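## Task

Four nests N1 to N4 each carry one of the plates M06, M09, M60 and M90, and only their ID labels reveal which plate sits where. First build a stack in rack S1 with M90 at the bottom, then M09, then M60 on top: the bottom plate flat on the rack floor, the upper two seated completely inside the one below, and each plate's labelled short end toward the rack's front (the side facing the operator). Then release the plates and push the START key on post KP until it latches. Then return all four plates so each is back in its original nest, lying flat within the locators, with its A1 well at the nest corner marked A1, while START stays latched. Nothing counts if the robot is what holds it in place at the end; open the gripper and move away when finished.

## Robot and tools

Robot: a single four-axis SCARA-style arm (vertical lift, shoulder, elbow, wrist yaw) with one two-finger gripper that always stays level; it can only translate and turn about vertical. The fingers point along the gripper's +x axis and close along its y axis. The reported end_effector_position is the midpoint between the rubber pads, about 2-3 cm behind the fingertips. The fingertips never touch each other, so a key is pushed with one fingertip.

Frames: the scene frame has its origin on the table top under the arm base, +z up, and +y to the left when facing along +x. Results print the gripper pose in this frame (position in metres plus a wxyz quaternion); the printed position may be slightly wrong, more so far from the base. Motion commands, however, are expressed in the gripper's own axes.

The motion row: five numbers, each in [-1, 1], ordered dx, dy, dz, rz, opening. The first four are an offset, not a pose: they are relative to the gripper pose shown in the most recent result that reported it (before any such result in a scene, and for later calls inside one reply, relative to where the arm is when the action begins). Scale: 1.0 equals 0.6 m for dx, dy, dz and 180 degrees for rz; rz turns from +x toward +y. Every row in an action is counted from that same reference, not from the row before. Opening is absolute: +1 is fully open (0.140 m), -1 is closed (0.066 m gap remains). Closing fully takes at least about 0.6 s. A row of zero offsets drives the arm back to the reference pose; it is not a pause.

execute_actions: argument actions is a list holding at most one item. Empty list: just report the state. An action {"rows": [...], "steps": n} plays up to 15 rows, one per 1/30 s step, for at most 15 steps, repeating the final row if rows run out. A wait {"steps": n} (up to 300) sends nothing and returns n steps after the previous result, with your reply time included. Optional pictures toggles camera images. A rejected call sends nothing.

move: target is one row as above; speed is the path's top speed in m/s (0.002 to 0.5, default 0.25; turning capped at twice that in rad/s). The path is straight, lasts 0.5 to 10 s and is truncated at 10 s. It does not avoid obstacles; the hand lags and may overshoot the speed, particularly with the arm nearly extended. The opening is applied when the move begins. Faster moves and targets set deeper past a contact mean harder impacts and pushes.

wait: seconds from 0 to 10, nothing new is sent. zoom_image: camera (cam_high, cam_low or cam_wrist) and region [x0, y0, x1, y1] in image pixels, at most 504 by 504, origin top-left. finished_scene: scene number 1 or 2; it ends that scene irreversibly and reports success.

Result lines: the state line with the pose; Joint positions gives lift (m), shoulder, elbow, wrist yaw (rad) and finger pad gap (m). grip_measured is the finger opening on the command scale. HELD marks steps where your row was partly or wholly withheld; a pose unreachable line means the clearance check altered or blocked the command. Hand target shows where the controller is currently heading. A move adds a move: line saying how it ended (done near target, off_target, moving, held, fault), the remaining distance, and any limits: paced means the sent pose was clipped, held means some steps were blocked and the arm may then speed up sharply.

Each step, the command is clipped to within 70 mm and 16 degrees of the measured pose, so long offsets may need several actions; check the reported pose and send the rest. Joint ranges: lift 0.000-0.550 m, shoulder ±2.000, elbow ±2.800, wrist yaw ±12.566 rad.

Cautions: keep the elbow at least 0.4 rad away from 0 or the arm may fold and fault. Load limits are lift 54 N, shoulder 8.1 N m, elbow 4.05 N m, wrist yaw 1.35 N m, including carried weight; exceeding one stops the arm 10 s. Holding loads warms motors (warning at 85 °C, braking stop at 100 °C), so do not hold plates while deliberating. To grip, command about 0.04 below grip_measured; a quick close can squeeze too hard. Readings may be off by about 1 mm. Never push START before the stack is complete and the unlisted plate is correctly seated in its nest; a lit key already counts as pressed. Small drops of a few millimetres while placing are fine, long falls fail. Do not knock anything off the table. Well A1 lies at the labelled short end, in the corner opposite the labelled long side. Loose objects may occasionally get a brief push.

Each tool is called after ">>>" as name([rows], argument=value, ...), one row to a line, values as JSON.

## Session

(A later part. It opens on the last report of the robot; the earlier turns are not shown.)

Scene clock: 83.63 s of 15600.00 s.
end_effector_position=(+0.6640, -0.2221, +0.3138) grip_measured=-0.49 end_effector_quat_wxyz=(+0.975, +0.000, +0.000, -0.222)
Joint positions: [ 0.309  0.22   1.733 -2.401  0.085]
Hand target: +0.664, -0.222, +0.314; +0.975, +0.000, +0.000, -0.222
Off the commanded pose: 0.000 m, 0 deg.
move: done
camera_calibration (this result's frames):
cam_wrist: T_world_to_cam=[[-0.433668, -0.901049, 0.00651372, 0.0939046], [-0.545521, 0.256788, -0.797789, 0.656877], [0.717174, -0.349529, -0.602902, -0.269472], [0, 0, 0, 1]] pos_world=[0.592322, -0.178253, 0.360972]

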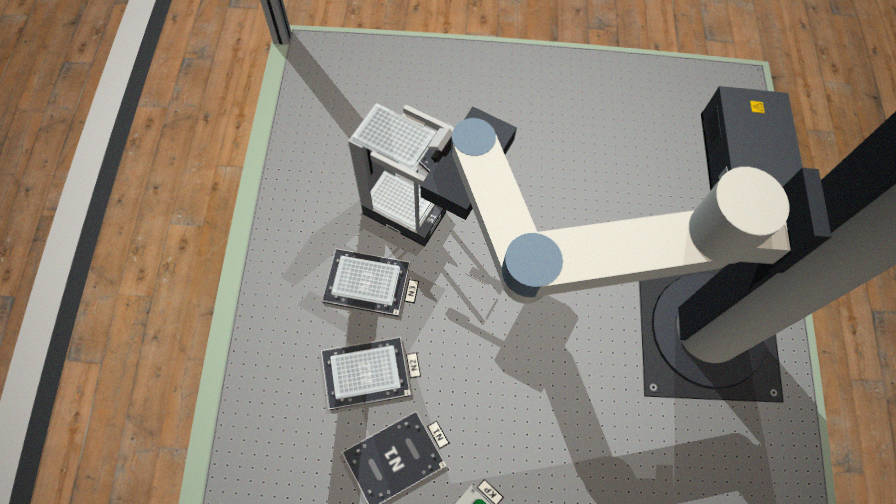

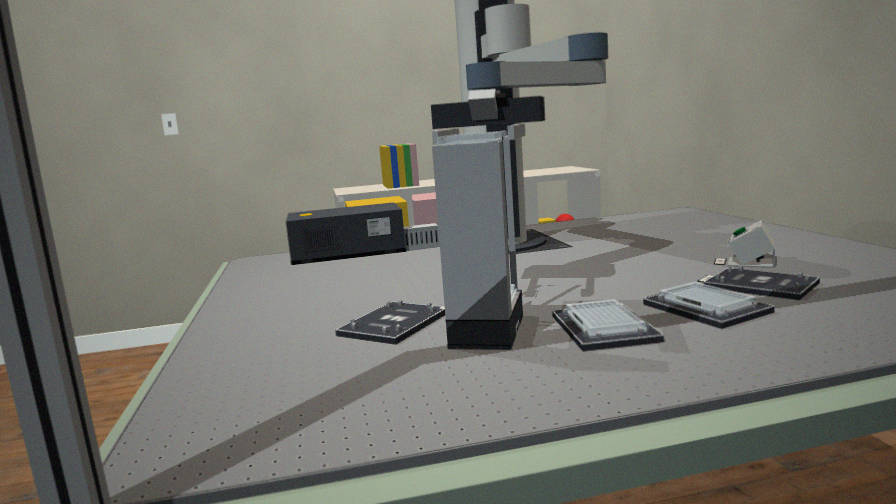

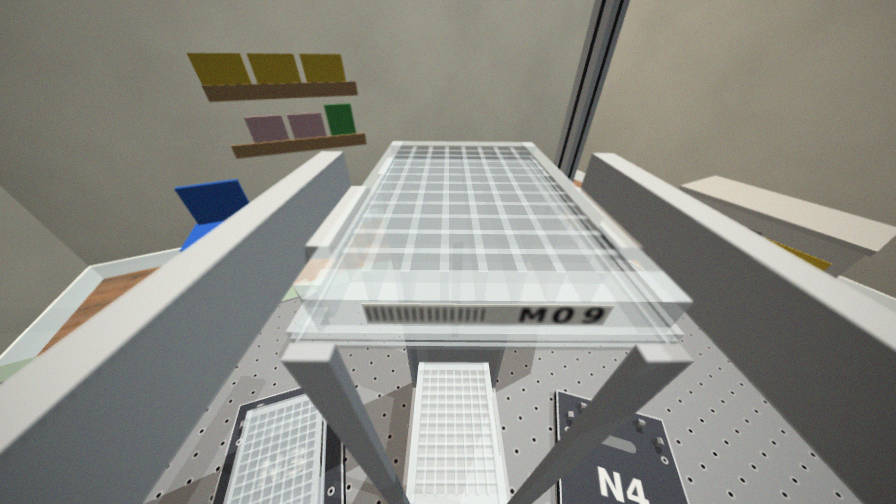

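Clean. Down.

>>> move(target=[0,0,-0.365,0,-0.6], speed=0.1)

>>> move(target=[0,0,-0.0225,0,-0.6], speed=0.008)

>>> move(target=[0,0,0,0,0.2])

>>> move(target=[-0.2167,0,0,0,0.2], speed=0.15)

Scene clock: 90.20 s of 15600.00 s.
end_effector_position=(+0.6640, -0.2221, +0.0947) grip_measured=-0.49 end_effector_quat_wxyz=(+0.975, +0.000, +0.000, -0.222)
Joint positions: [ 0.09   0.22   1.733 -2.401  0.085]
Hand target: +0.664, -0.222, +0.095; +0.975, +0.000, +0.000, -0.222
Off the commanded pose: 0.000 m, 0 deg.
After step 90, 1.10 s passed at rest.
move: done
camera_calibration (this result's frames):
cam_wrist: T_world_to_cam=[[-0.433701, -0.901033, 0.00651372, 0.0953465], [-0.545512, 0.256808, -0.797789, 0.482097], [0.717161, -0.349555, -0.602902, -0.401546], [0, 0, 0, 1]] pos_world=[0.592314, -0.178258, 0.141898]

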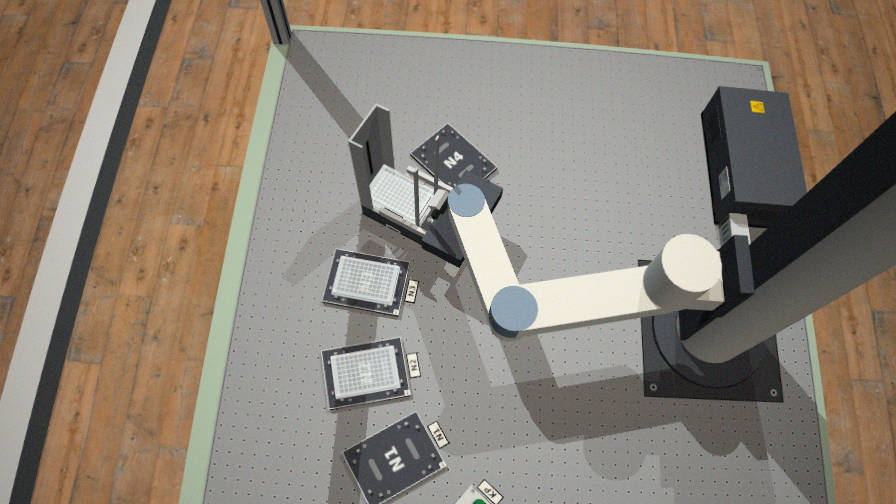

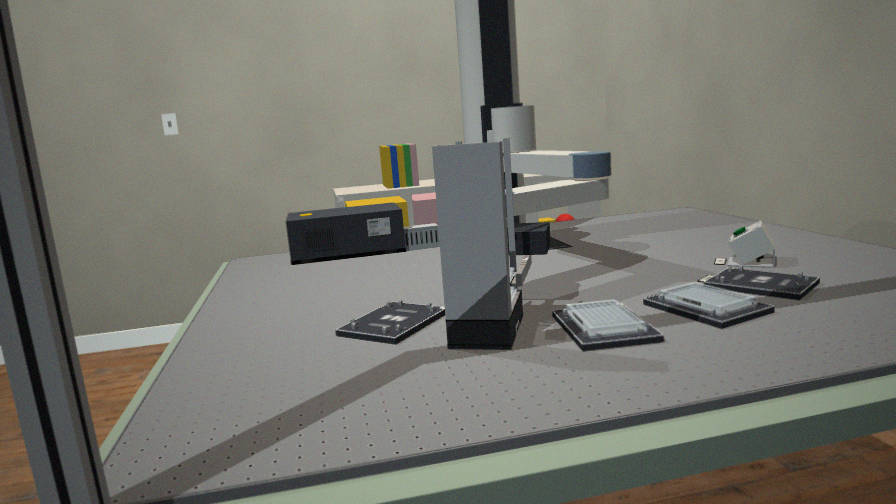

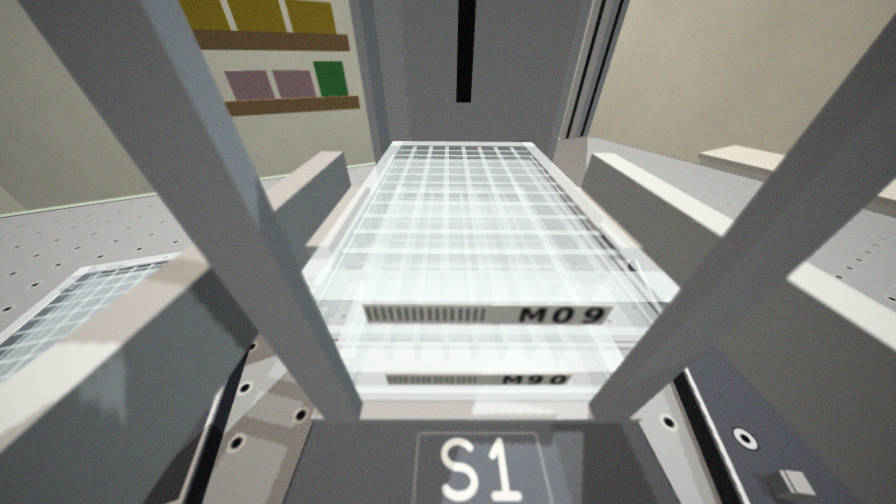

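Scene clock: 92.10 s of 15600.00 s.
end_effector_position=(+0.6640, -0.2221, +0.0812) grip_measured=-0.49 end_effector_quat_wxyz=(+0.975, +0.000, +0.000, -0.222)
Joint positions: [ 0.076  0.22   1.733 -2.401  0.085]
Hand target: +0.664, -0.222, +0.081; +0.975, +0.000, +0.000, -0.222
Off the commanded pose: 0.000 m, 0 deg.
move: done
camera_calibration (this result's frames):
cam_wrist: T_world_to_cam=[[-0.433701, -0.901033, 0.00651372, 0.0954345], [-0.545512, 0.256808, -0.797789, 0.471331], [0.717161, -0.349555, -0.602902, -0.409681], [0, 0, 0, 1]] pos_world=[0.592314, -0.178258, 0.128403]

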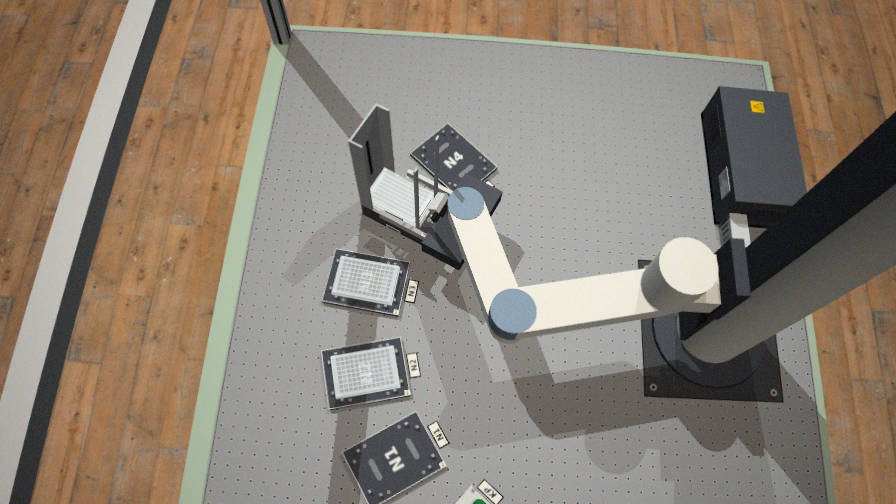

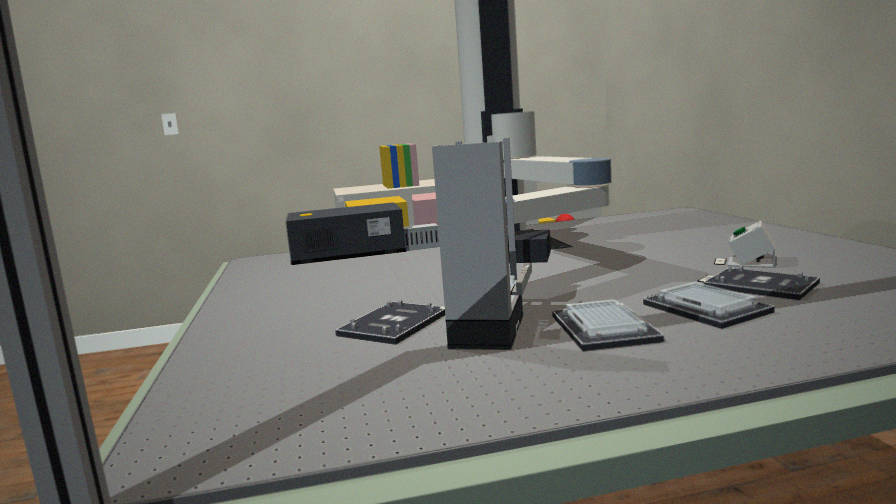

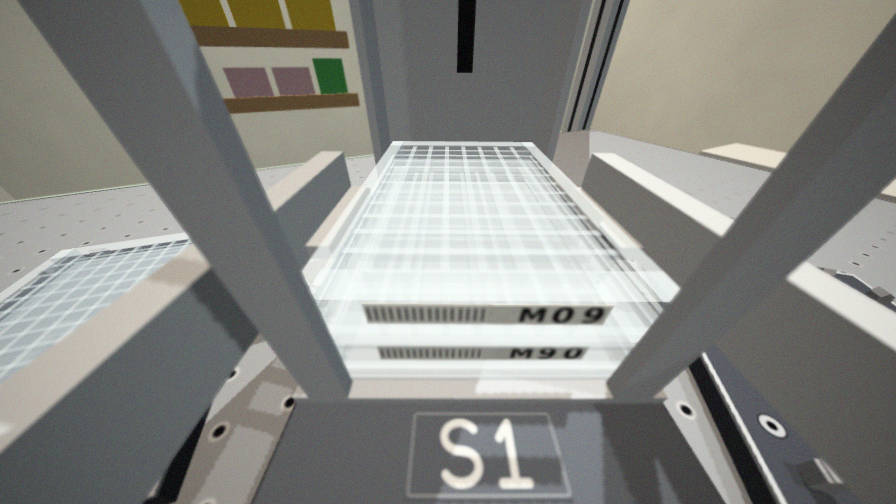

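Scene clock: 92.60 s of 15600.00 s.
end_effector_position=(+0.6640, -0.2221, +0.0812) grip_measured=+0.20 end_effector_quat_wxyz=(+0.975, +0.000, +0.000, -0.222)
Joint positions: [ 0.076  0.22   1.733 -2.401  0.11 ]
Hand target: +0.664, -0.222, +0.081; +0.975, +0.000, +0.000, -0.222
Off the commanded pose: 0.000 m, 0 deg.
move: done
camera_calibration (this result's frames):
cam_wrist: T_world_to_cam=[[-0.433696, -0.901036, 0.00651372, 0.095431], [-0.545513, 0.256805, -0.797789, 0.471331], [0.717163, -0.349551, -0.602902, -0.409682], [0, 0, 0, 1]] pos_world=[0.592314, -0.178258, 0.128403]

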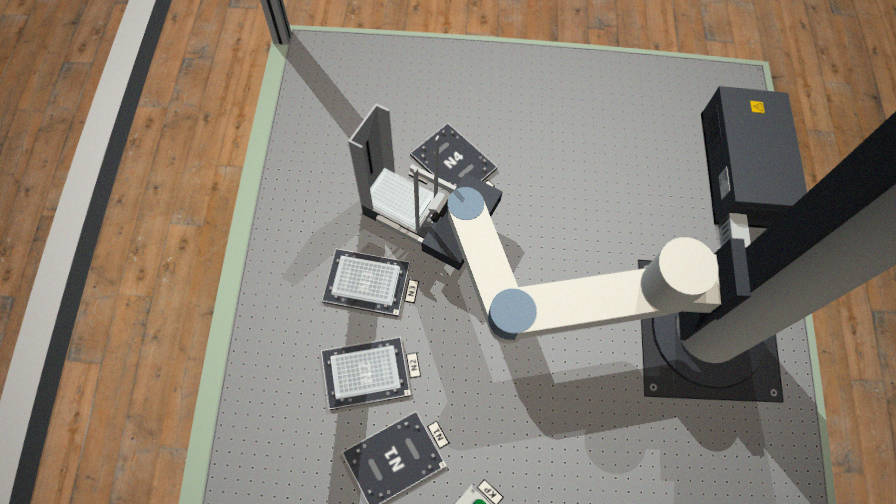

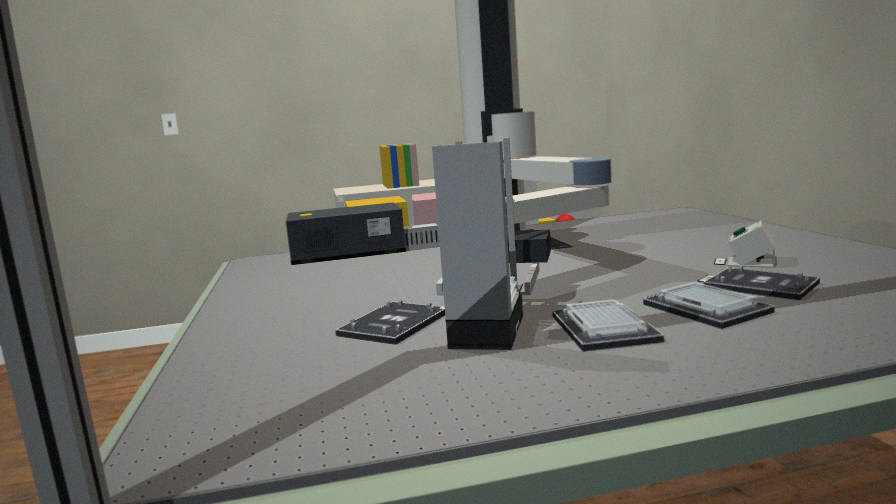

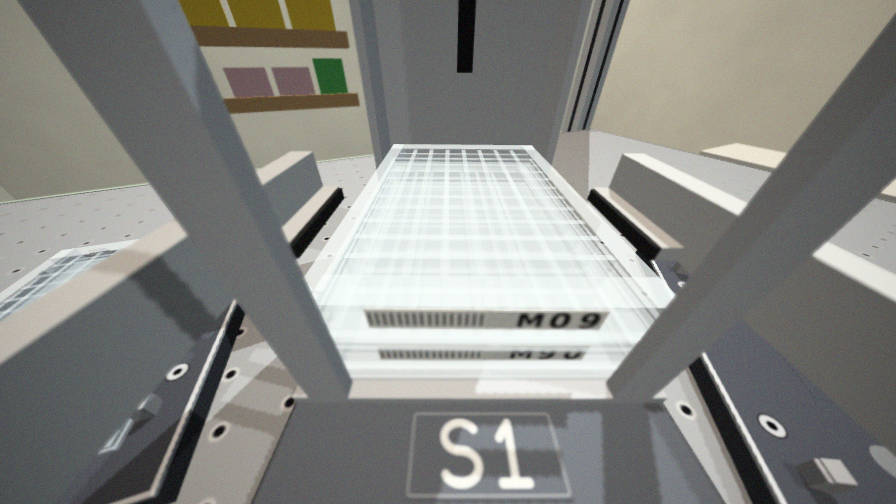

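Scene clock: 93.80 s of 15600.00 s.
end_effector_position=(+0.5467, -0.1658, +0.0812) grip_measured=+0.20 end_effector_quat_wxyz=(+0.975, +0.000, +0.000, -0.222)
Joint positions: [ 0.076  0.502  1.069 -2.019  0.11 ]
Hand target: +0.547, -0.166, +0.081; +0.975, +0.000, +0.000, -0.222
Off the commanded pose: 0.000 m, 0 deg.
move: done
camera_calibration (this result's frames):
cam_wrist: T_world_to_cam=[[-0.433898, -0.900939, 0.00651372, 0.0953631], [-0.545456, 0.256927, -0.797789, 0.392914], [0.717085, -0.349712, -0.602902, -0.305923], [0, 0, 0, 1]] pos_world=[0.475068, -0.122019, 0.128399]

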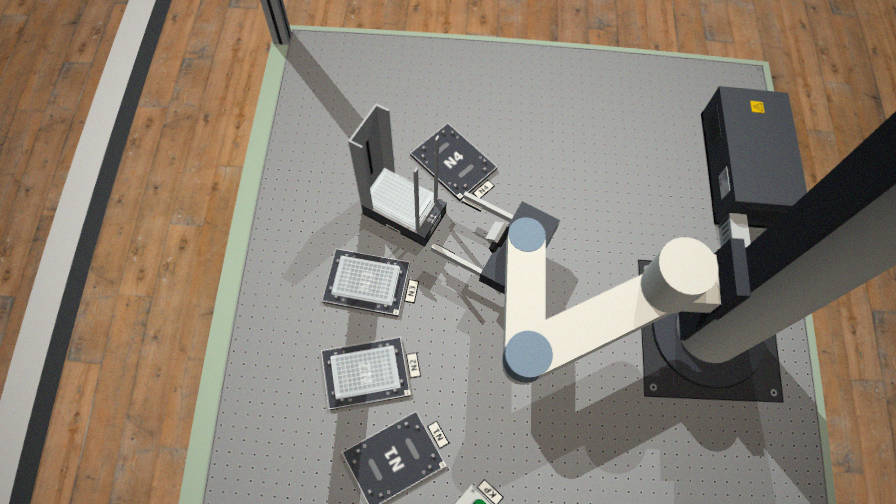

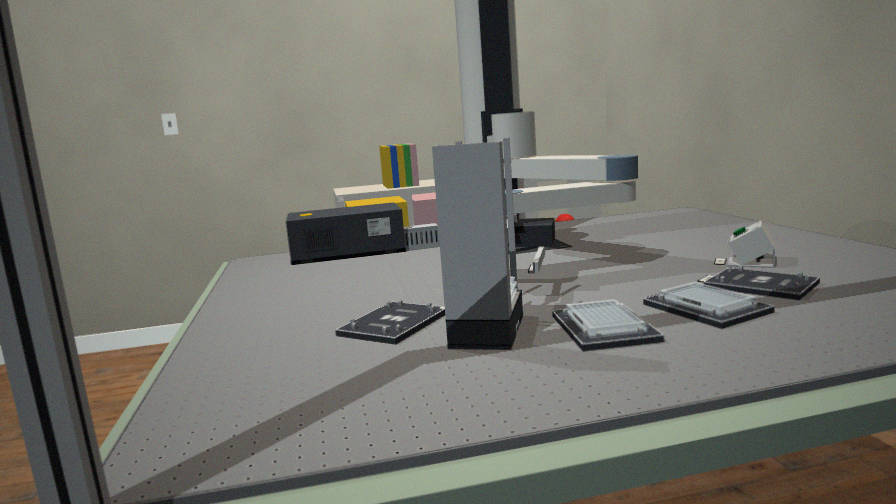

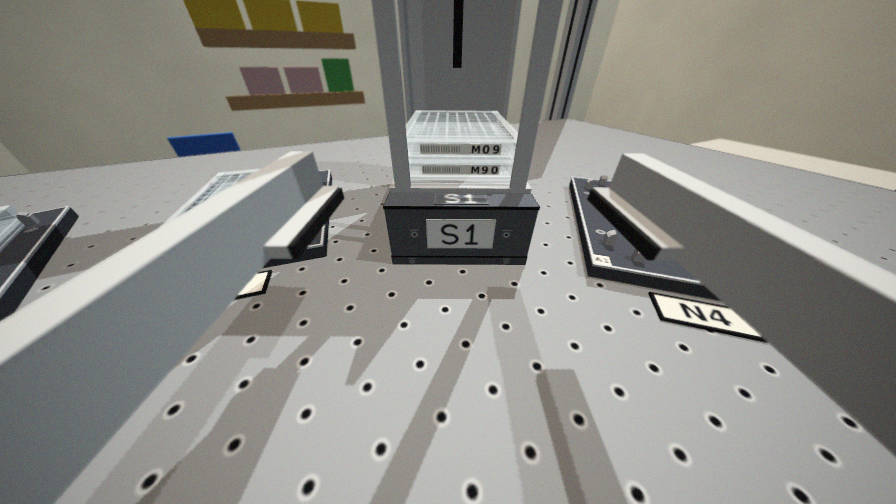

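>>> move(target=[-0.03,0.25,0,0,-0.2], speed=0.3)

>>> move(target=[0.047,0.313,-0.0217,0.2206,-0.2], speed=0.3)

Scene clock: 98.33 s of 15600.00 s.
end_effector_position=(+0.5954, -0.0227, +0.0812) grip_measured=-0.20 end_effector_quat_wxyz=(+0.975, +0.000, +0.000, -0.222)
Joint positions: [ 0.076  0.985  1.206 -2.638  0.096]
Hand target: +0.595, -0.023, +0.081; +0.975, +0.000, +0.000, -0.222
Off the commanded pose: 0.000 m, 0 deg.
After step 90, 0.53 s passed at rest.
move: done
camera_calibration (this result's frames):
cam_wrist: T_world_to_cam=[[-0.433458, -0.90115, 0.00651372, 0.245234], [-0.545581, 0.25666, -0.797789, 0.382774], [0.717256, -0.349361, -0.602902, -0.290881], [0, 0, 0, 1]] pos_world=[0.523769, 0.0211268, 0.128403]

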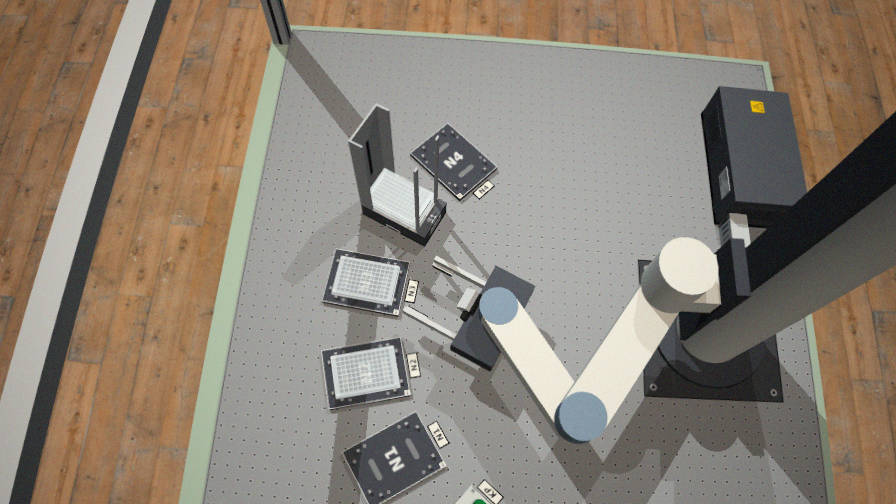

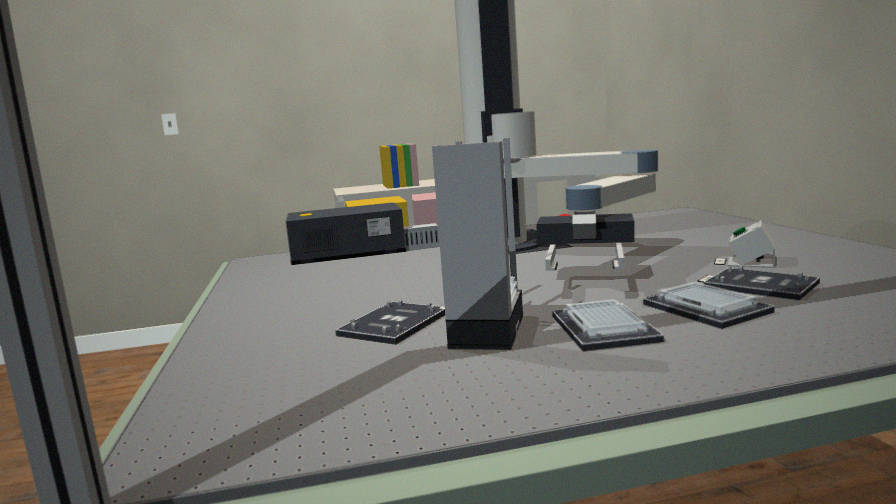

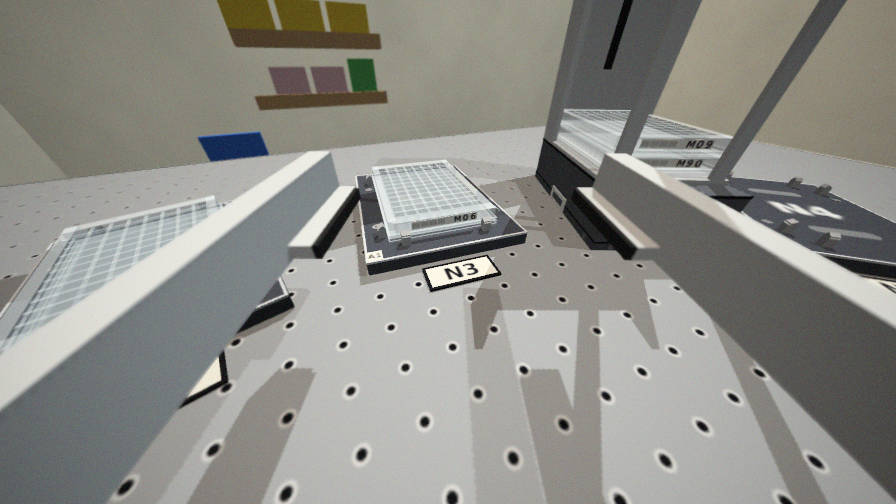

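Scene clock: 99.87 s of 15600.00 s.
end_effector_position=(+0.7020, +0.1346, +0.0682) grip_measured=-0.20 end_effector_quat_wxyz=(+0.992, +0.000, +0.000, +0.123)
Joint positions: [ 0.063  0.872  1.774 -2.401  0.096]
Hand target: +0.702, +0.135, +0.068; +0.992, +0.000, +0.000, +0.123
Off the commanded pose: 0.000 m, 0 deg.
move: done
camera_calibration (this result's frames):
cam_wrist: T_world_to_cam=[[0.24265, -0.970092, 0.00651372, -0.0321185], [-0.583634, -0.151342, -0.797789, 0.471855], [0.774914, 0.189782, -0.602902, -0.433289], [0, 0, 0, 1]] pos_world=[0.618945, 0.122484, 0.115419]

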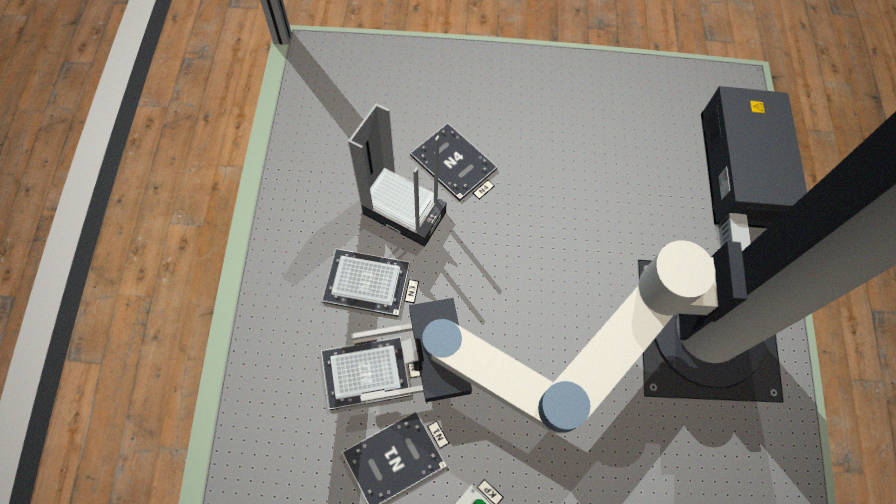

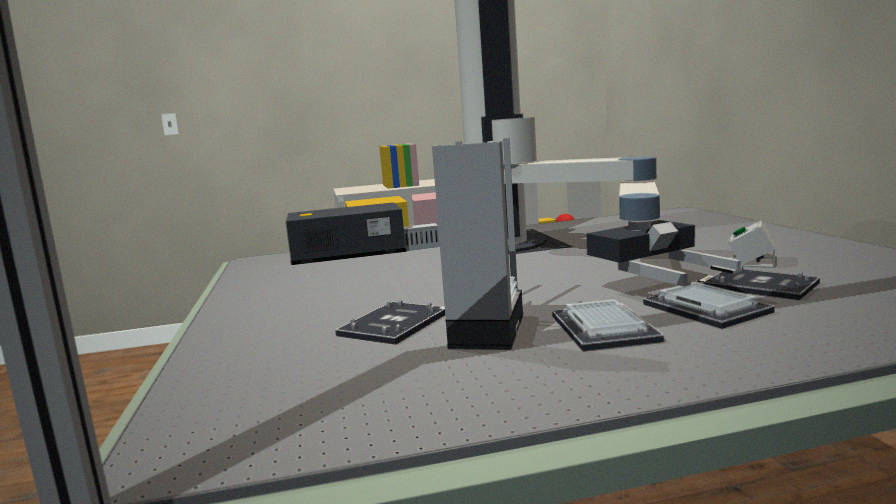

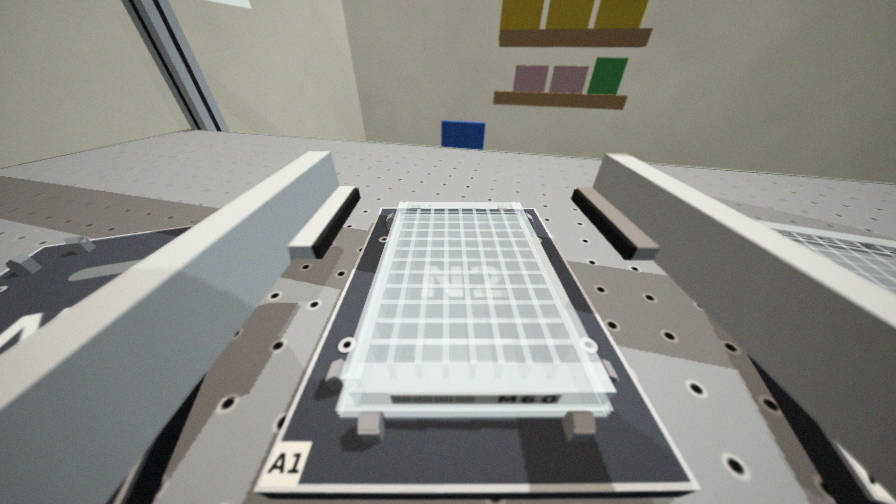

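Nearly exact.

>>> move(target=[0,0,-0.045,0,-0.2], speed=0.06)

>>> move(target=[0,0,-0.0198,0,-0.2], speed=0.02)

Scene clock: 103.03 s of 15600.00 s.
end_effector_position=(+0.7020, +0.1346, +0.0412) grip_measured=-0.20 end_effector_quat_wxyz=(+0.992, +0.000, +0.000, +0.123)
Joint positions: [ 0.036  0.872  1.774 -2.401  0.096]
Hand target: +0.702, +0.135, +0.041; +0.992, +0.000, +0.000, +0.123
Off the commanded pose: 0.000 m, 0 deg.
move: done
camera_calibration (this result's frames):
cam_wrist: T_world_to_cam=[[0.242625, -0.970098, 0.00651372, -0.0319314], [-0.583638, -0.151327, -0.797789, 0.450264], [0.774919, 0.189762, -0.602902, -0.449602], [0, 0, 0, 1]] pos_world=[0.618943, 0.122478, 0.0883573]

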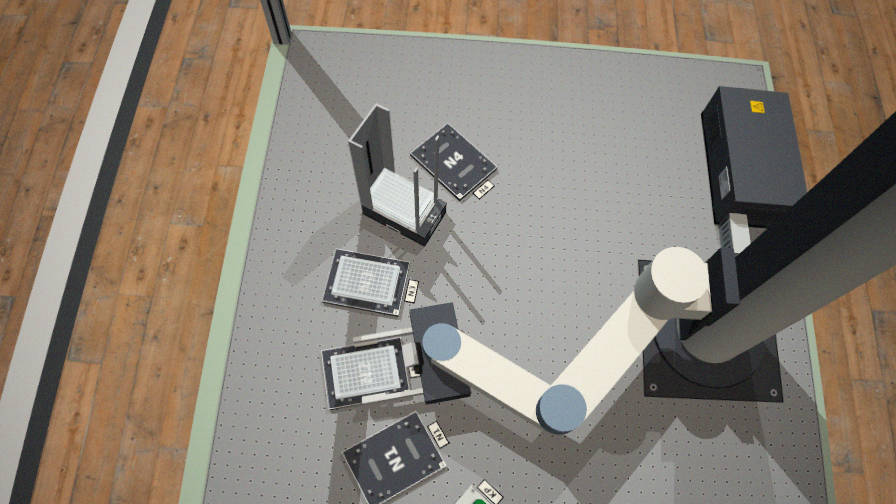

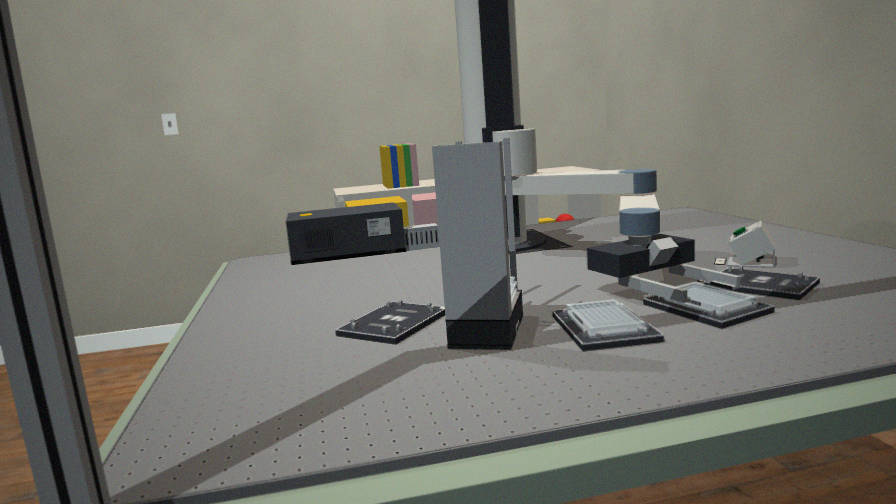

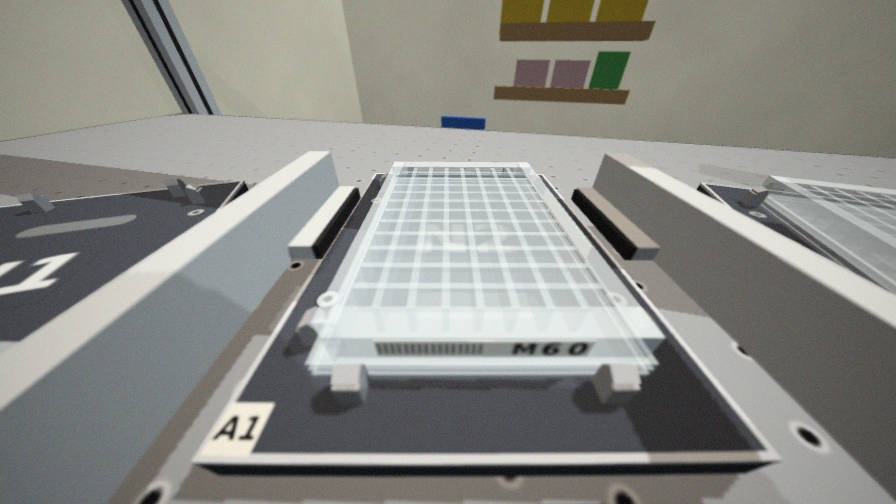

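Scene clock: 103.87 s of 15600.00 s.
end_effector_position=(+0.7020, +0.1346, +0.0292) grip_measured=-0.20 end_effector_quat_wxyz=(+0.992, +0.000, +0.000, +0.123)
Joint positions: [ 0.024  0.872  1.774 -2.401  0.096]
Hand target: +0.702, +0.135, +0.029; +0.992, +0.000, +0.000, +0.123
Off the commanded pose: 0.000 m, 0 deg.
move: done
camera_calibration (this result's frames):
cam_wrist: T_world_to_cam=[[0.242625, -0.970098, 0.00651372, -0.031854], [-0.583638, -0.151327, -0.797789, 0.440756], [0.774919, 0.189762, -0.602902, -0.456787], [0, 0, 0, 1]] pos_world=[0.618943, 0.122478, 0.0764395]

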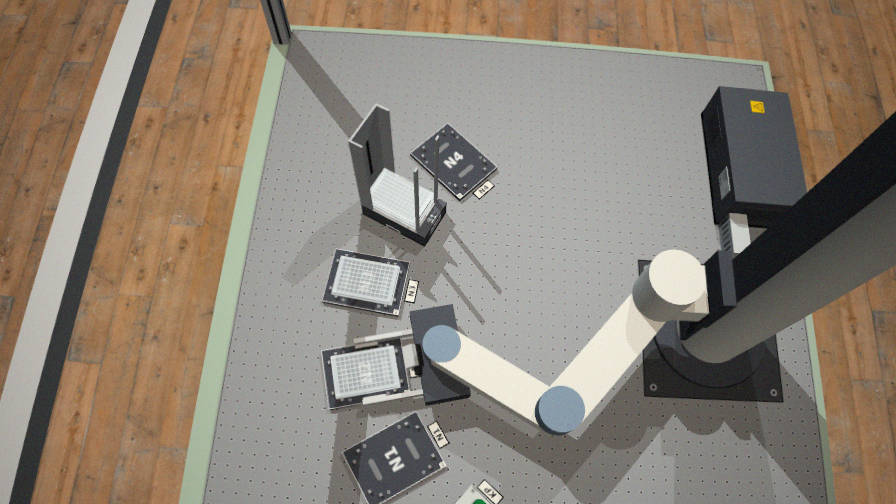

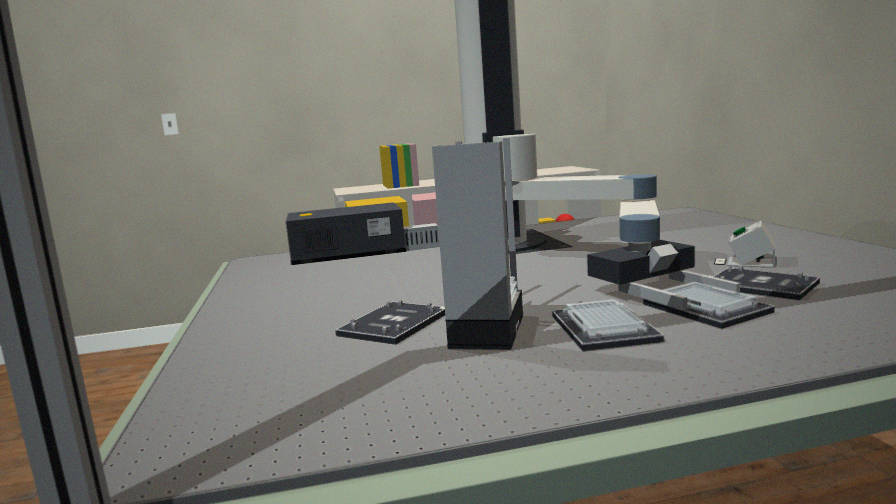

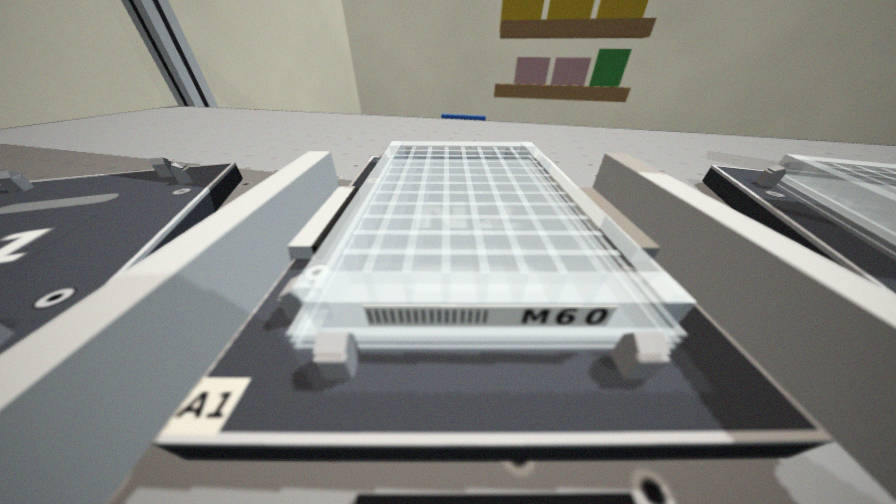

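>>> execute_actions([
  {"rows":[[0,0,0,0,-0.4],[0,0,0,0,-0.4],[0,0,0,0,-0.4],[0,0,0,0,-0.4],[0,0,0,0,-0.4],[0,0,0,0,-0.4],[0,0,0,0,-0.4],[0,0,0,0,-0.6]],"steps":15},
], pictures=false)

>>> move(target=[0,0,0.51,0,-0.6], speed=0.2)

Scene clock: 118.80 s of 15600.00 s.
end_effector_position=(+0.7020, +0.1346, +0.0292) grip_measured=-0.49 end_effector_quat_wxyz=(+0.992, +0.000, +0.000, +0.123)
Joint positions: [ 0.024  0.872  1.774 -2.401  0.085]
Hand target: +0.702, +0.135, +0.029; +0.992, +0.000, +0.000, +0.123
Off the commanded pose: 0.000 m, 0 deg.
Steps of this call (steps 1 to 90: nothing new was sent; then 11.43 s passed at rest; steps 91 to 105: all 15 steps of this action). Readings (end_effector_position):
91: (+0.7020, +0.1346, +0.0292)
92: (+0.7020, +0.1346, +0.0292)
94: (+0.7020, +0.1346, +0.0292)
98: (+0.7020, +0.1346, +0.0292)
105: the state above

Scene clock: 120.97 s of 15600.00 s.
end_effector_position=(+0.7020, +0.1346, +0.3353) grip_measured=-0.49 end_effector_quat_wxyz=(+0.992, +0.000, +0.000, +0.123)
Joint positions: [ 0.33   0.872  1.774 -2.401  0.085]
Hand target: +0.702, +0.135, +0.335; +0.992, +0.000, +0.000, +0.123
Off the commanded pose: 0.000 m, 0 deg.
move: done
camera_calibration (this result's frames):
cam_wrist: T_world_to_cam=[[0.242652, -0.970092, 0.00651372, -0.0338569], [-0.583634, -0.151343, -0.797789, 0.68492], [0.774914, 0.189783, -0.602902, -0.272271], [0, 0, 0, 1]] pos_world=[0.618945, 0.122486, 0.382489]

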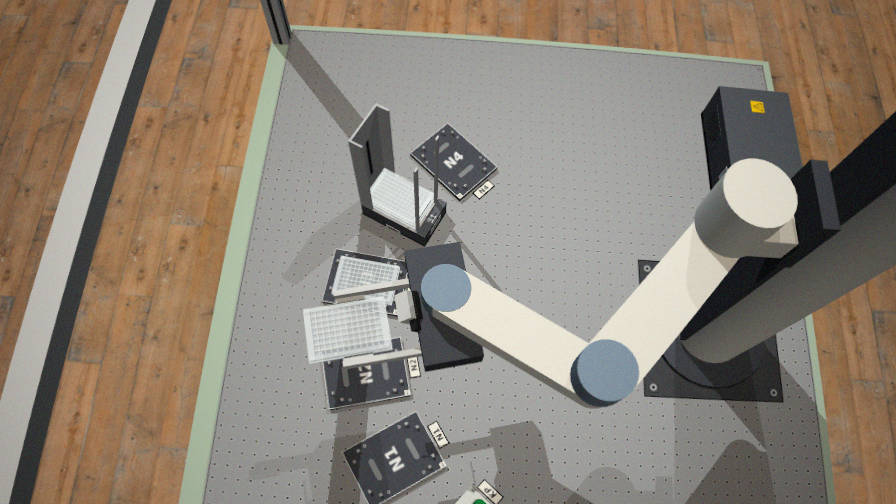

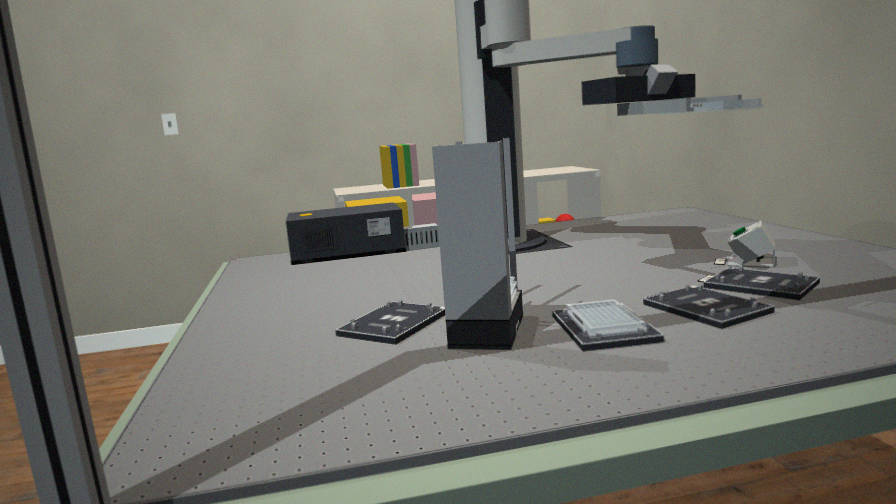

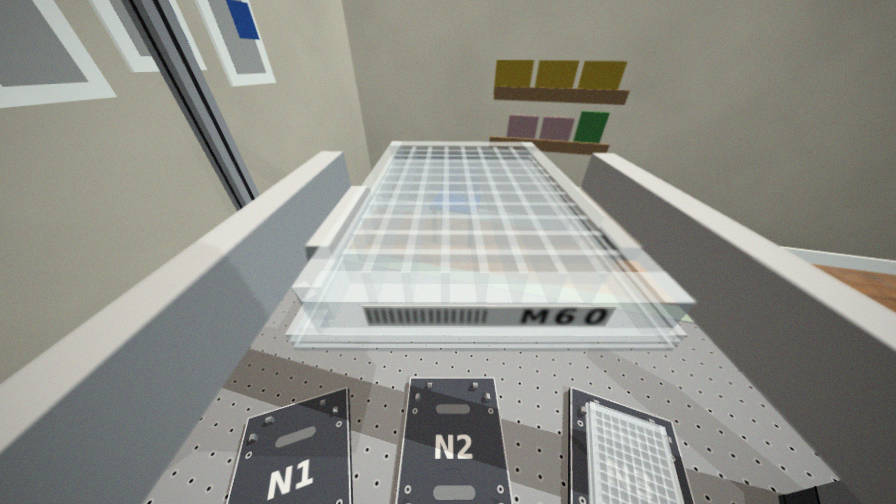

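>>> move(target=[-0.2049,-0.5619,0,-0.2209,-0.6], speed=0.25)

Scene clock: 125.97 s of 15600.00 s.
end_effector_position=(+0.6650, -0.2225, +0.3353) grip_measured=-0.49 end_effector_quat_wxyz=(+0.975, +0.000, +0.000, -0.222)
Joint positions: [ 0.33   0.218  1.739 -2.405  0.085]
Hand target: +0.665, -0.222, +0.335; +0.975, +0.000, +0.000, -0.222
Off the commanded pose: 0.000 m, 0 deg.
After step 90, 0.13 s passed at rest.
move: done
camera_calibration (this result's frames):
cam_wrist: T_world_to_cam=[[-0.434093, -0.900845, 0.00651372, 0.0941661], [-0.5454, 0.257045, -0.797789, 0.674669], [0.717009, -0.349867, -0.602902, -0.257326], [0, 0, 0, 1]] pos_world=[0.593347, -0.178621, 0.382487]

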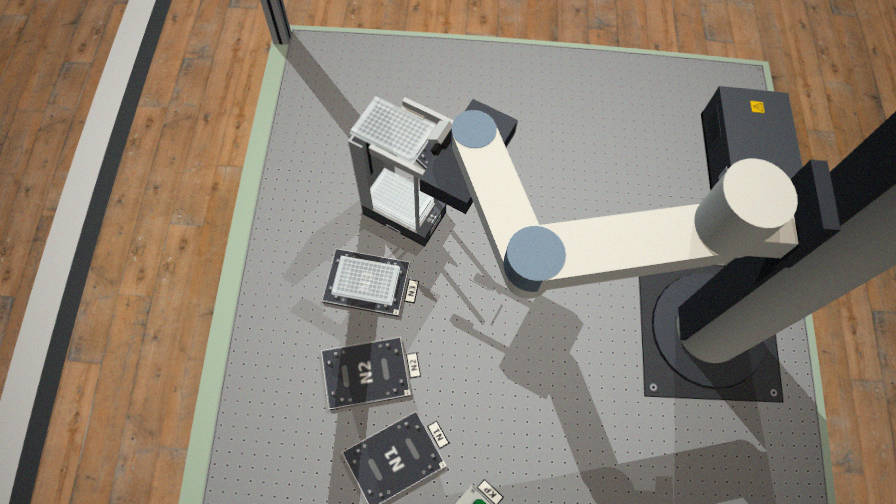

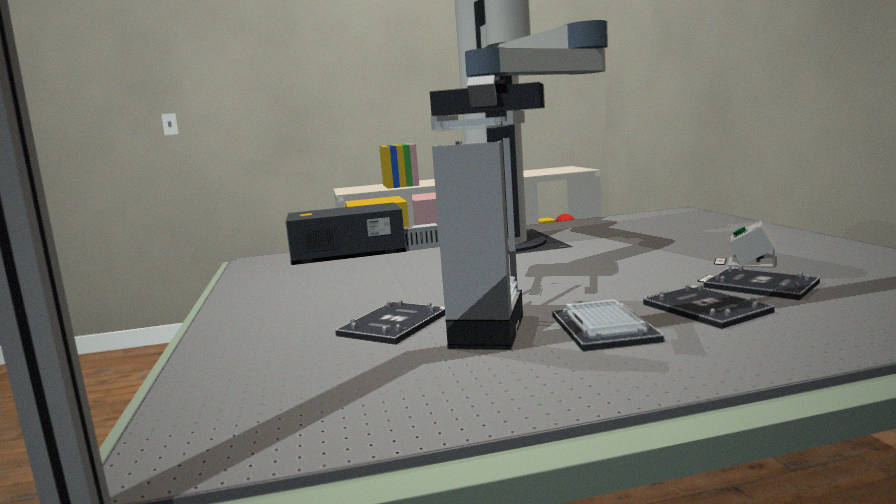

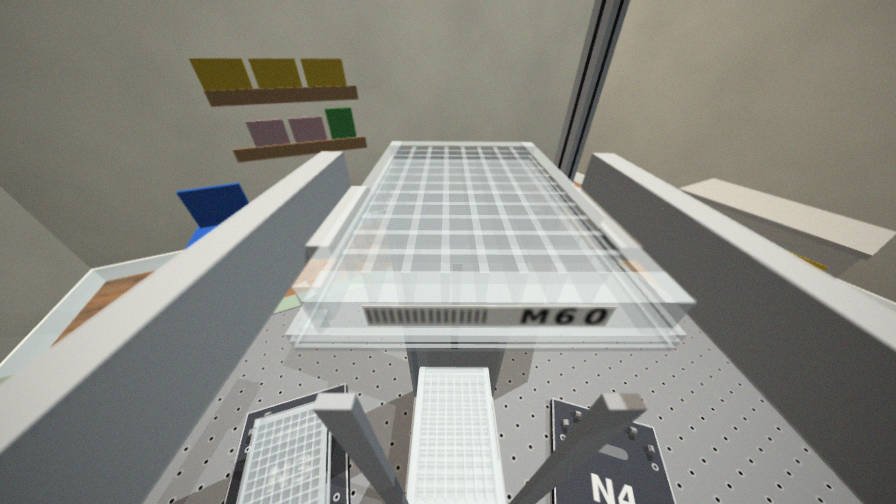

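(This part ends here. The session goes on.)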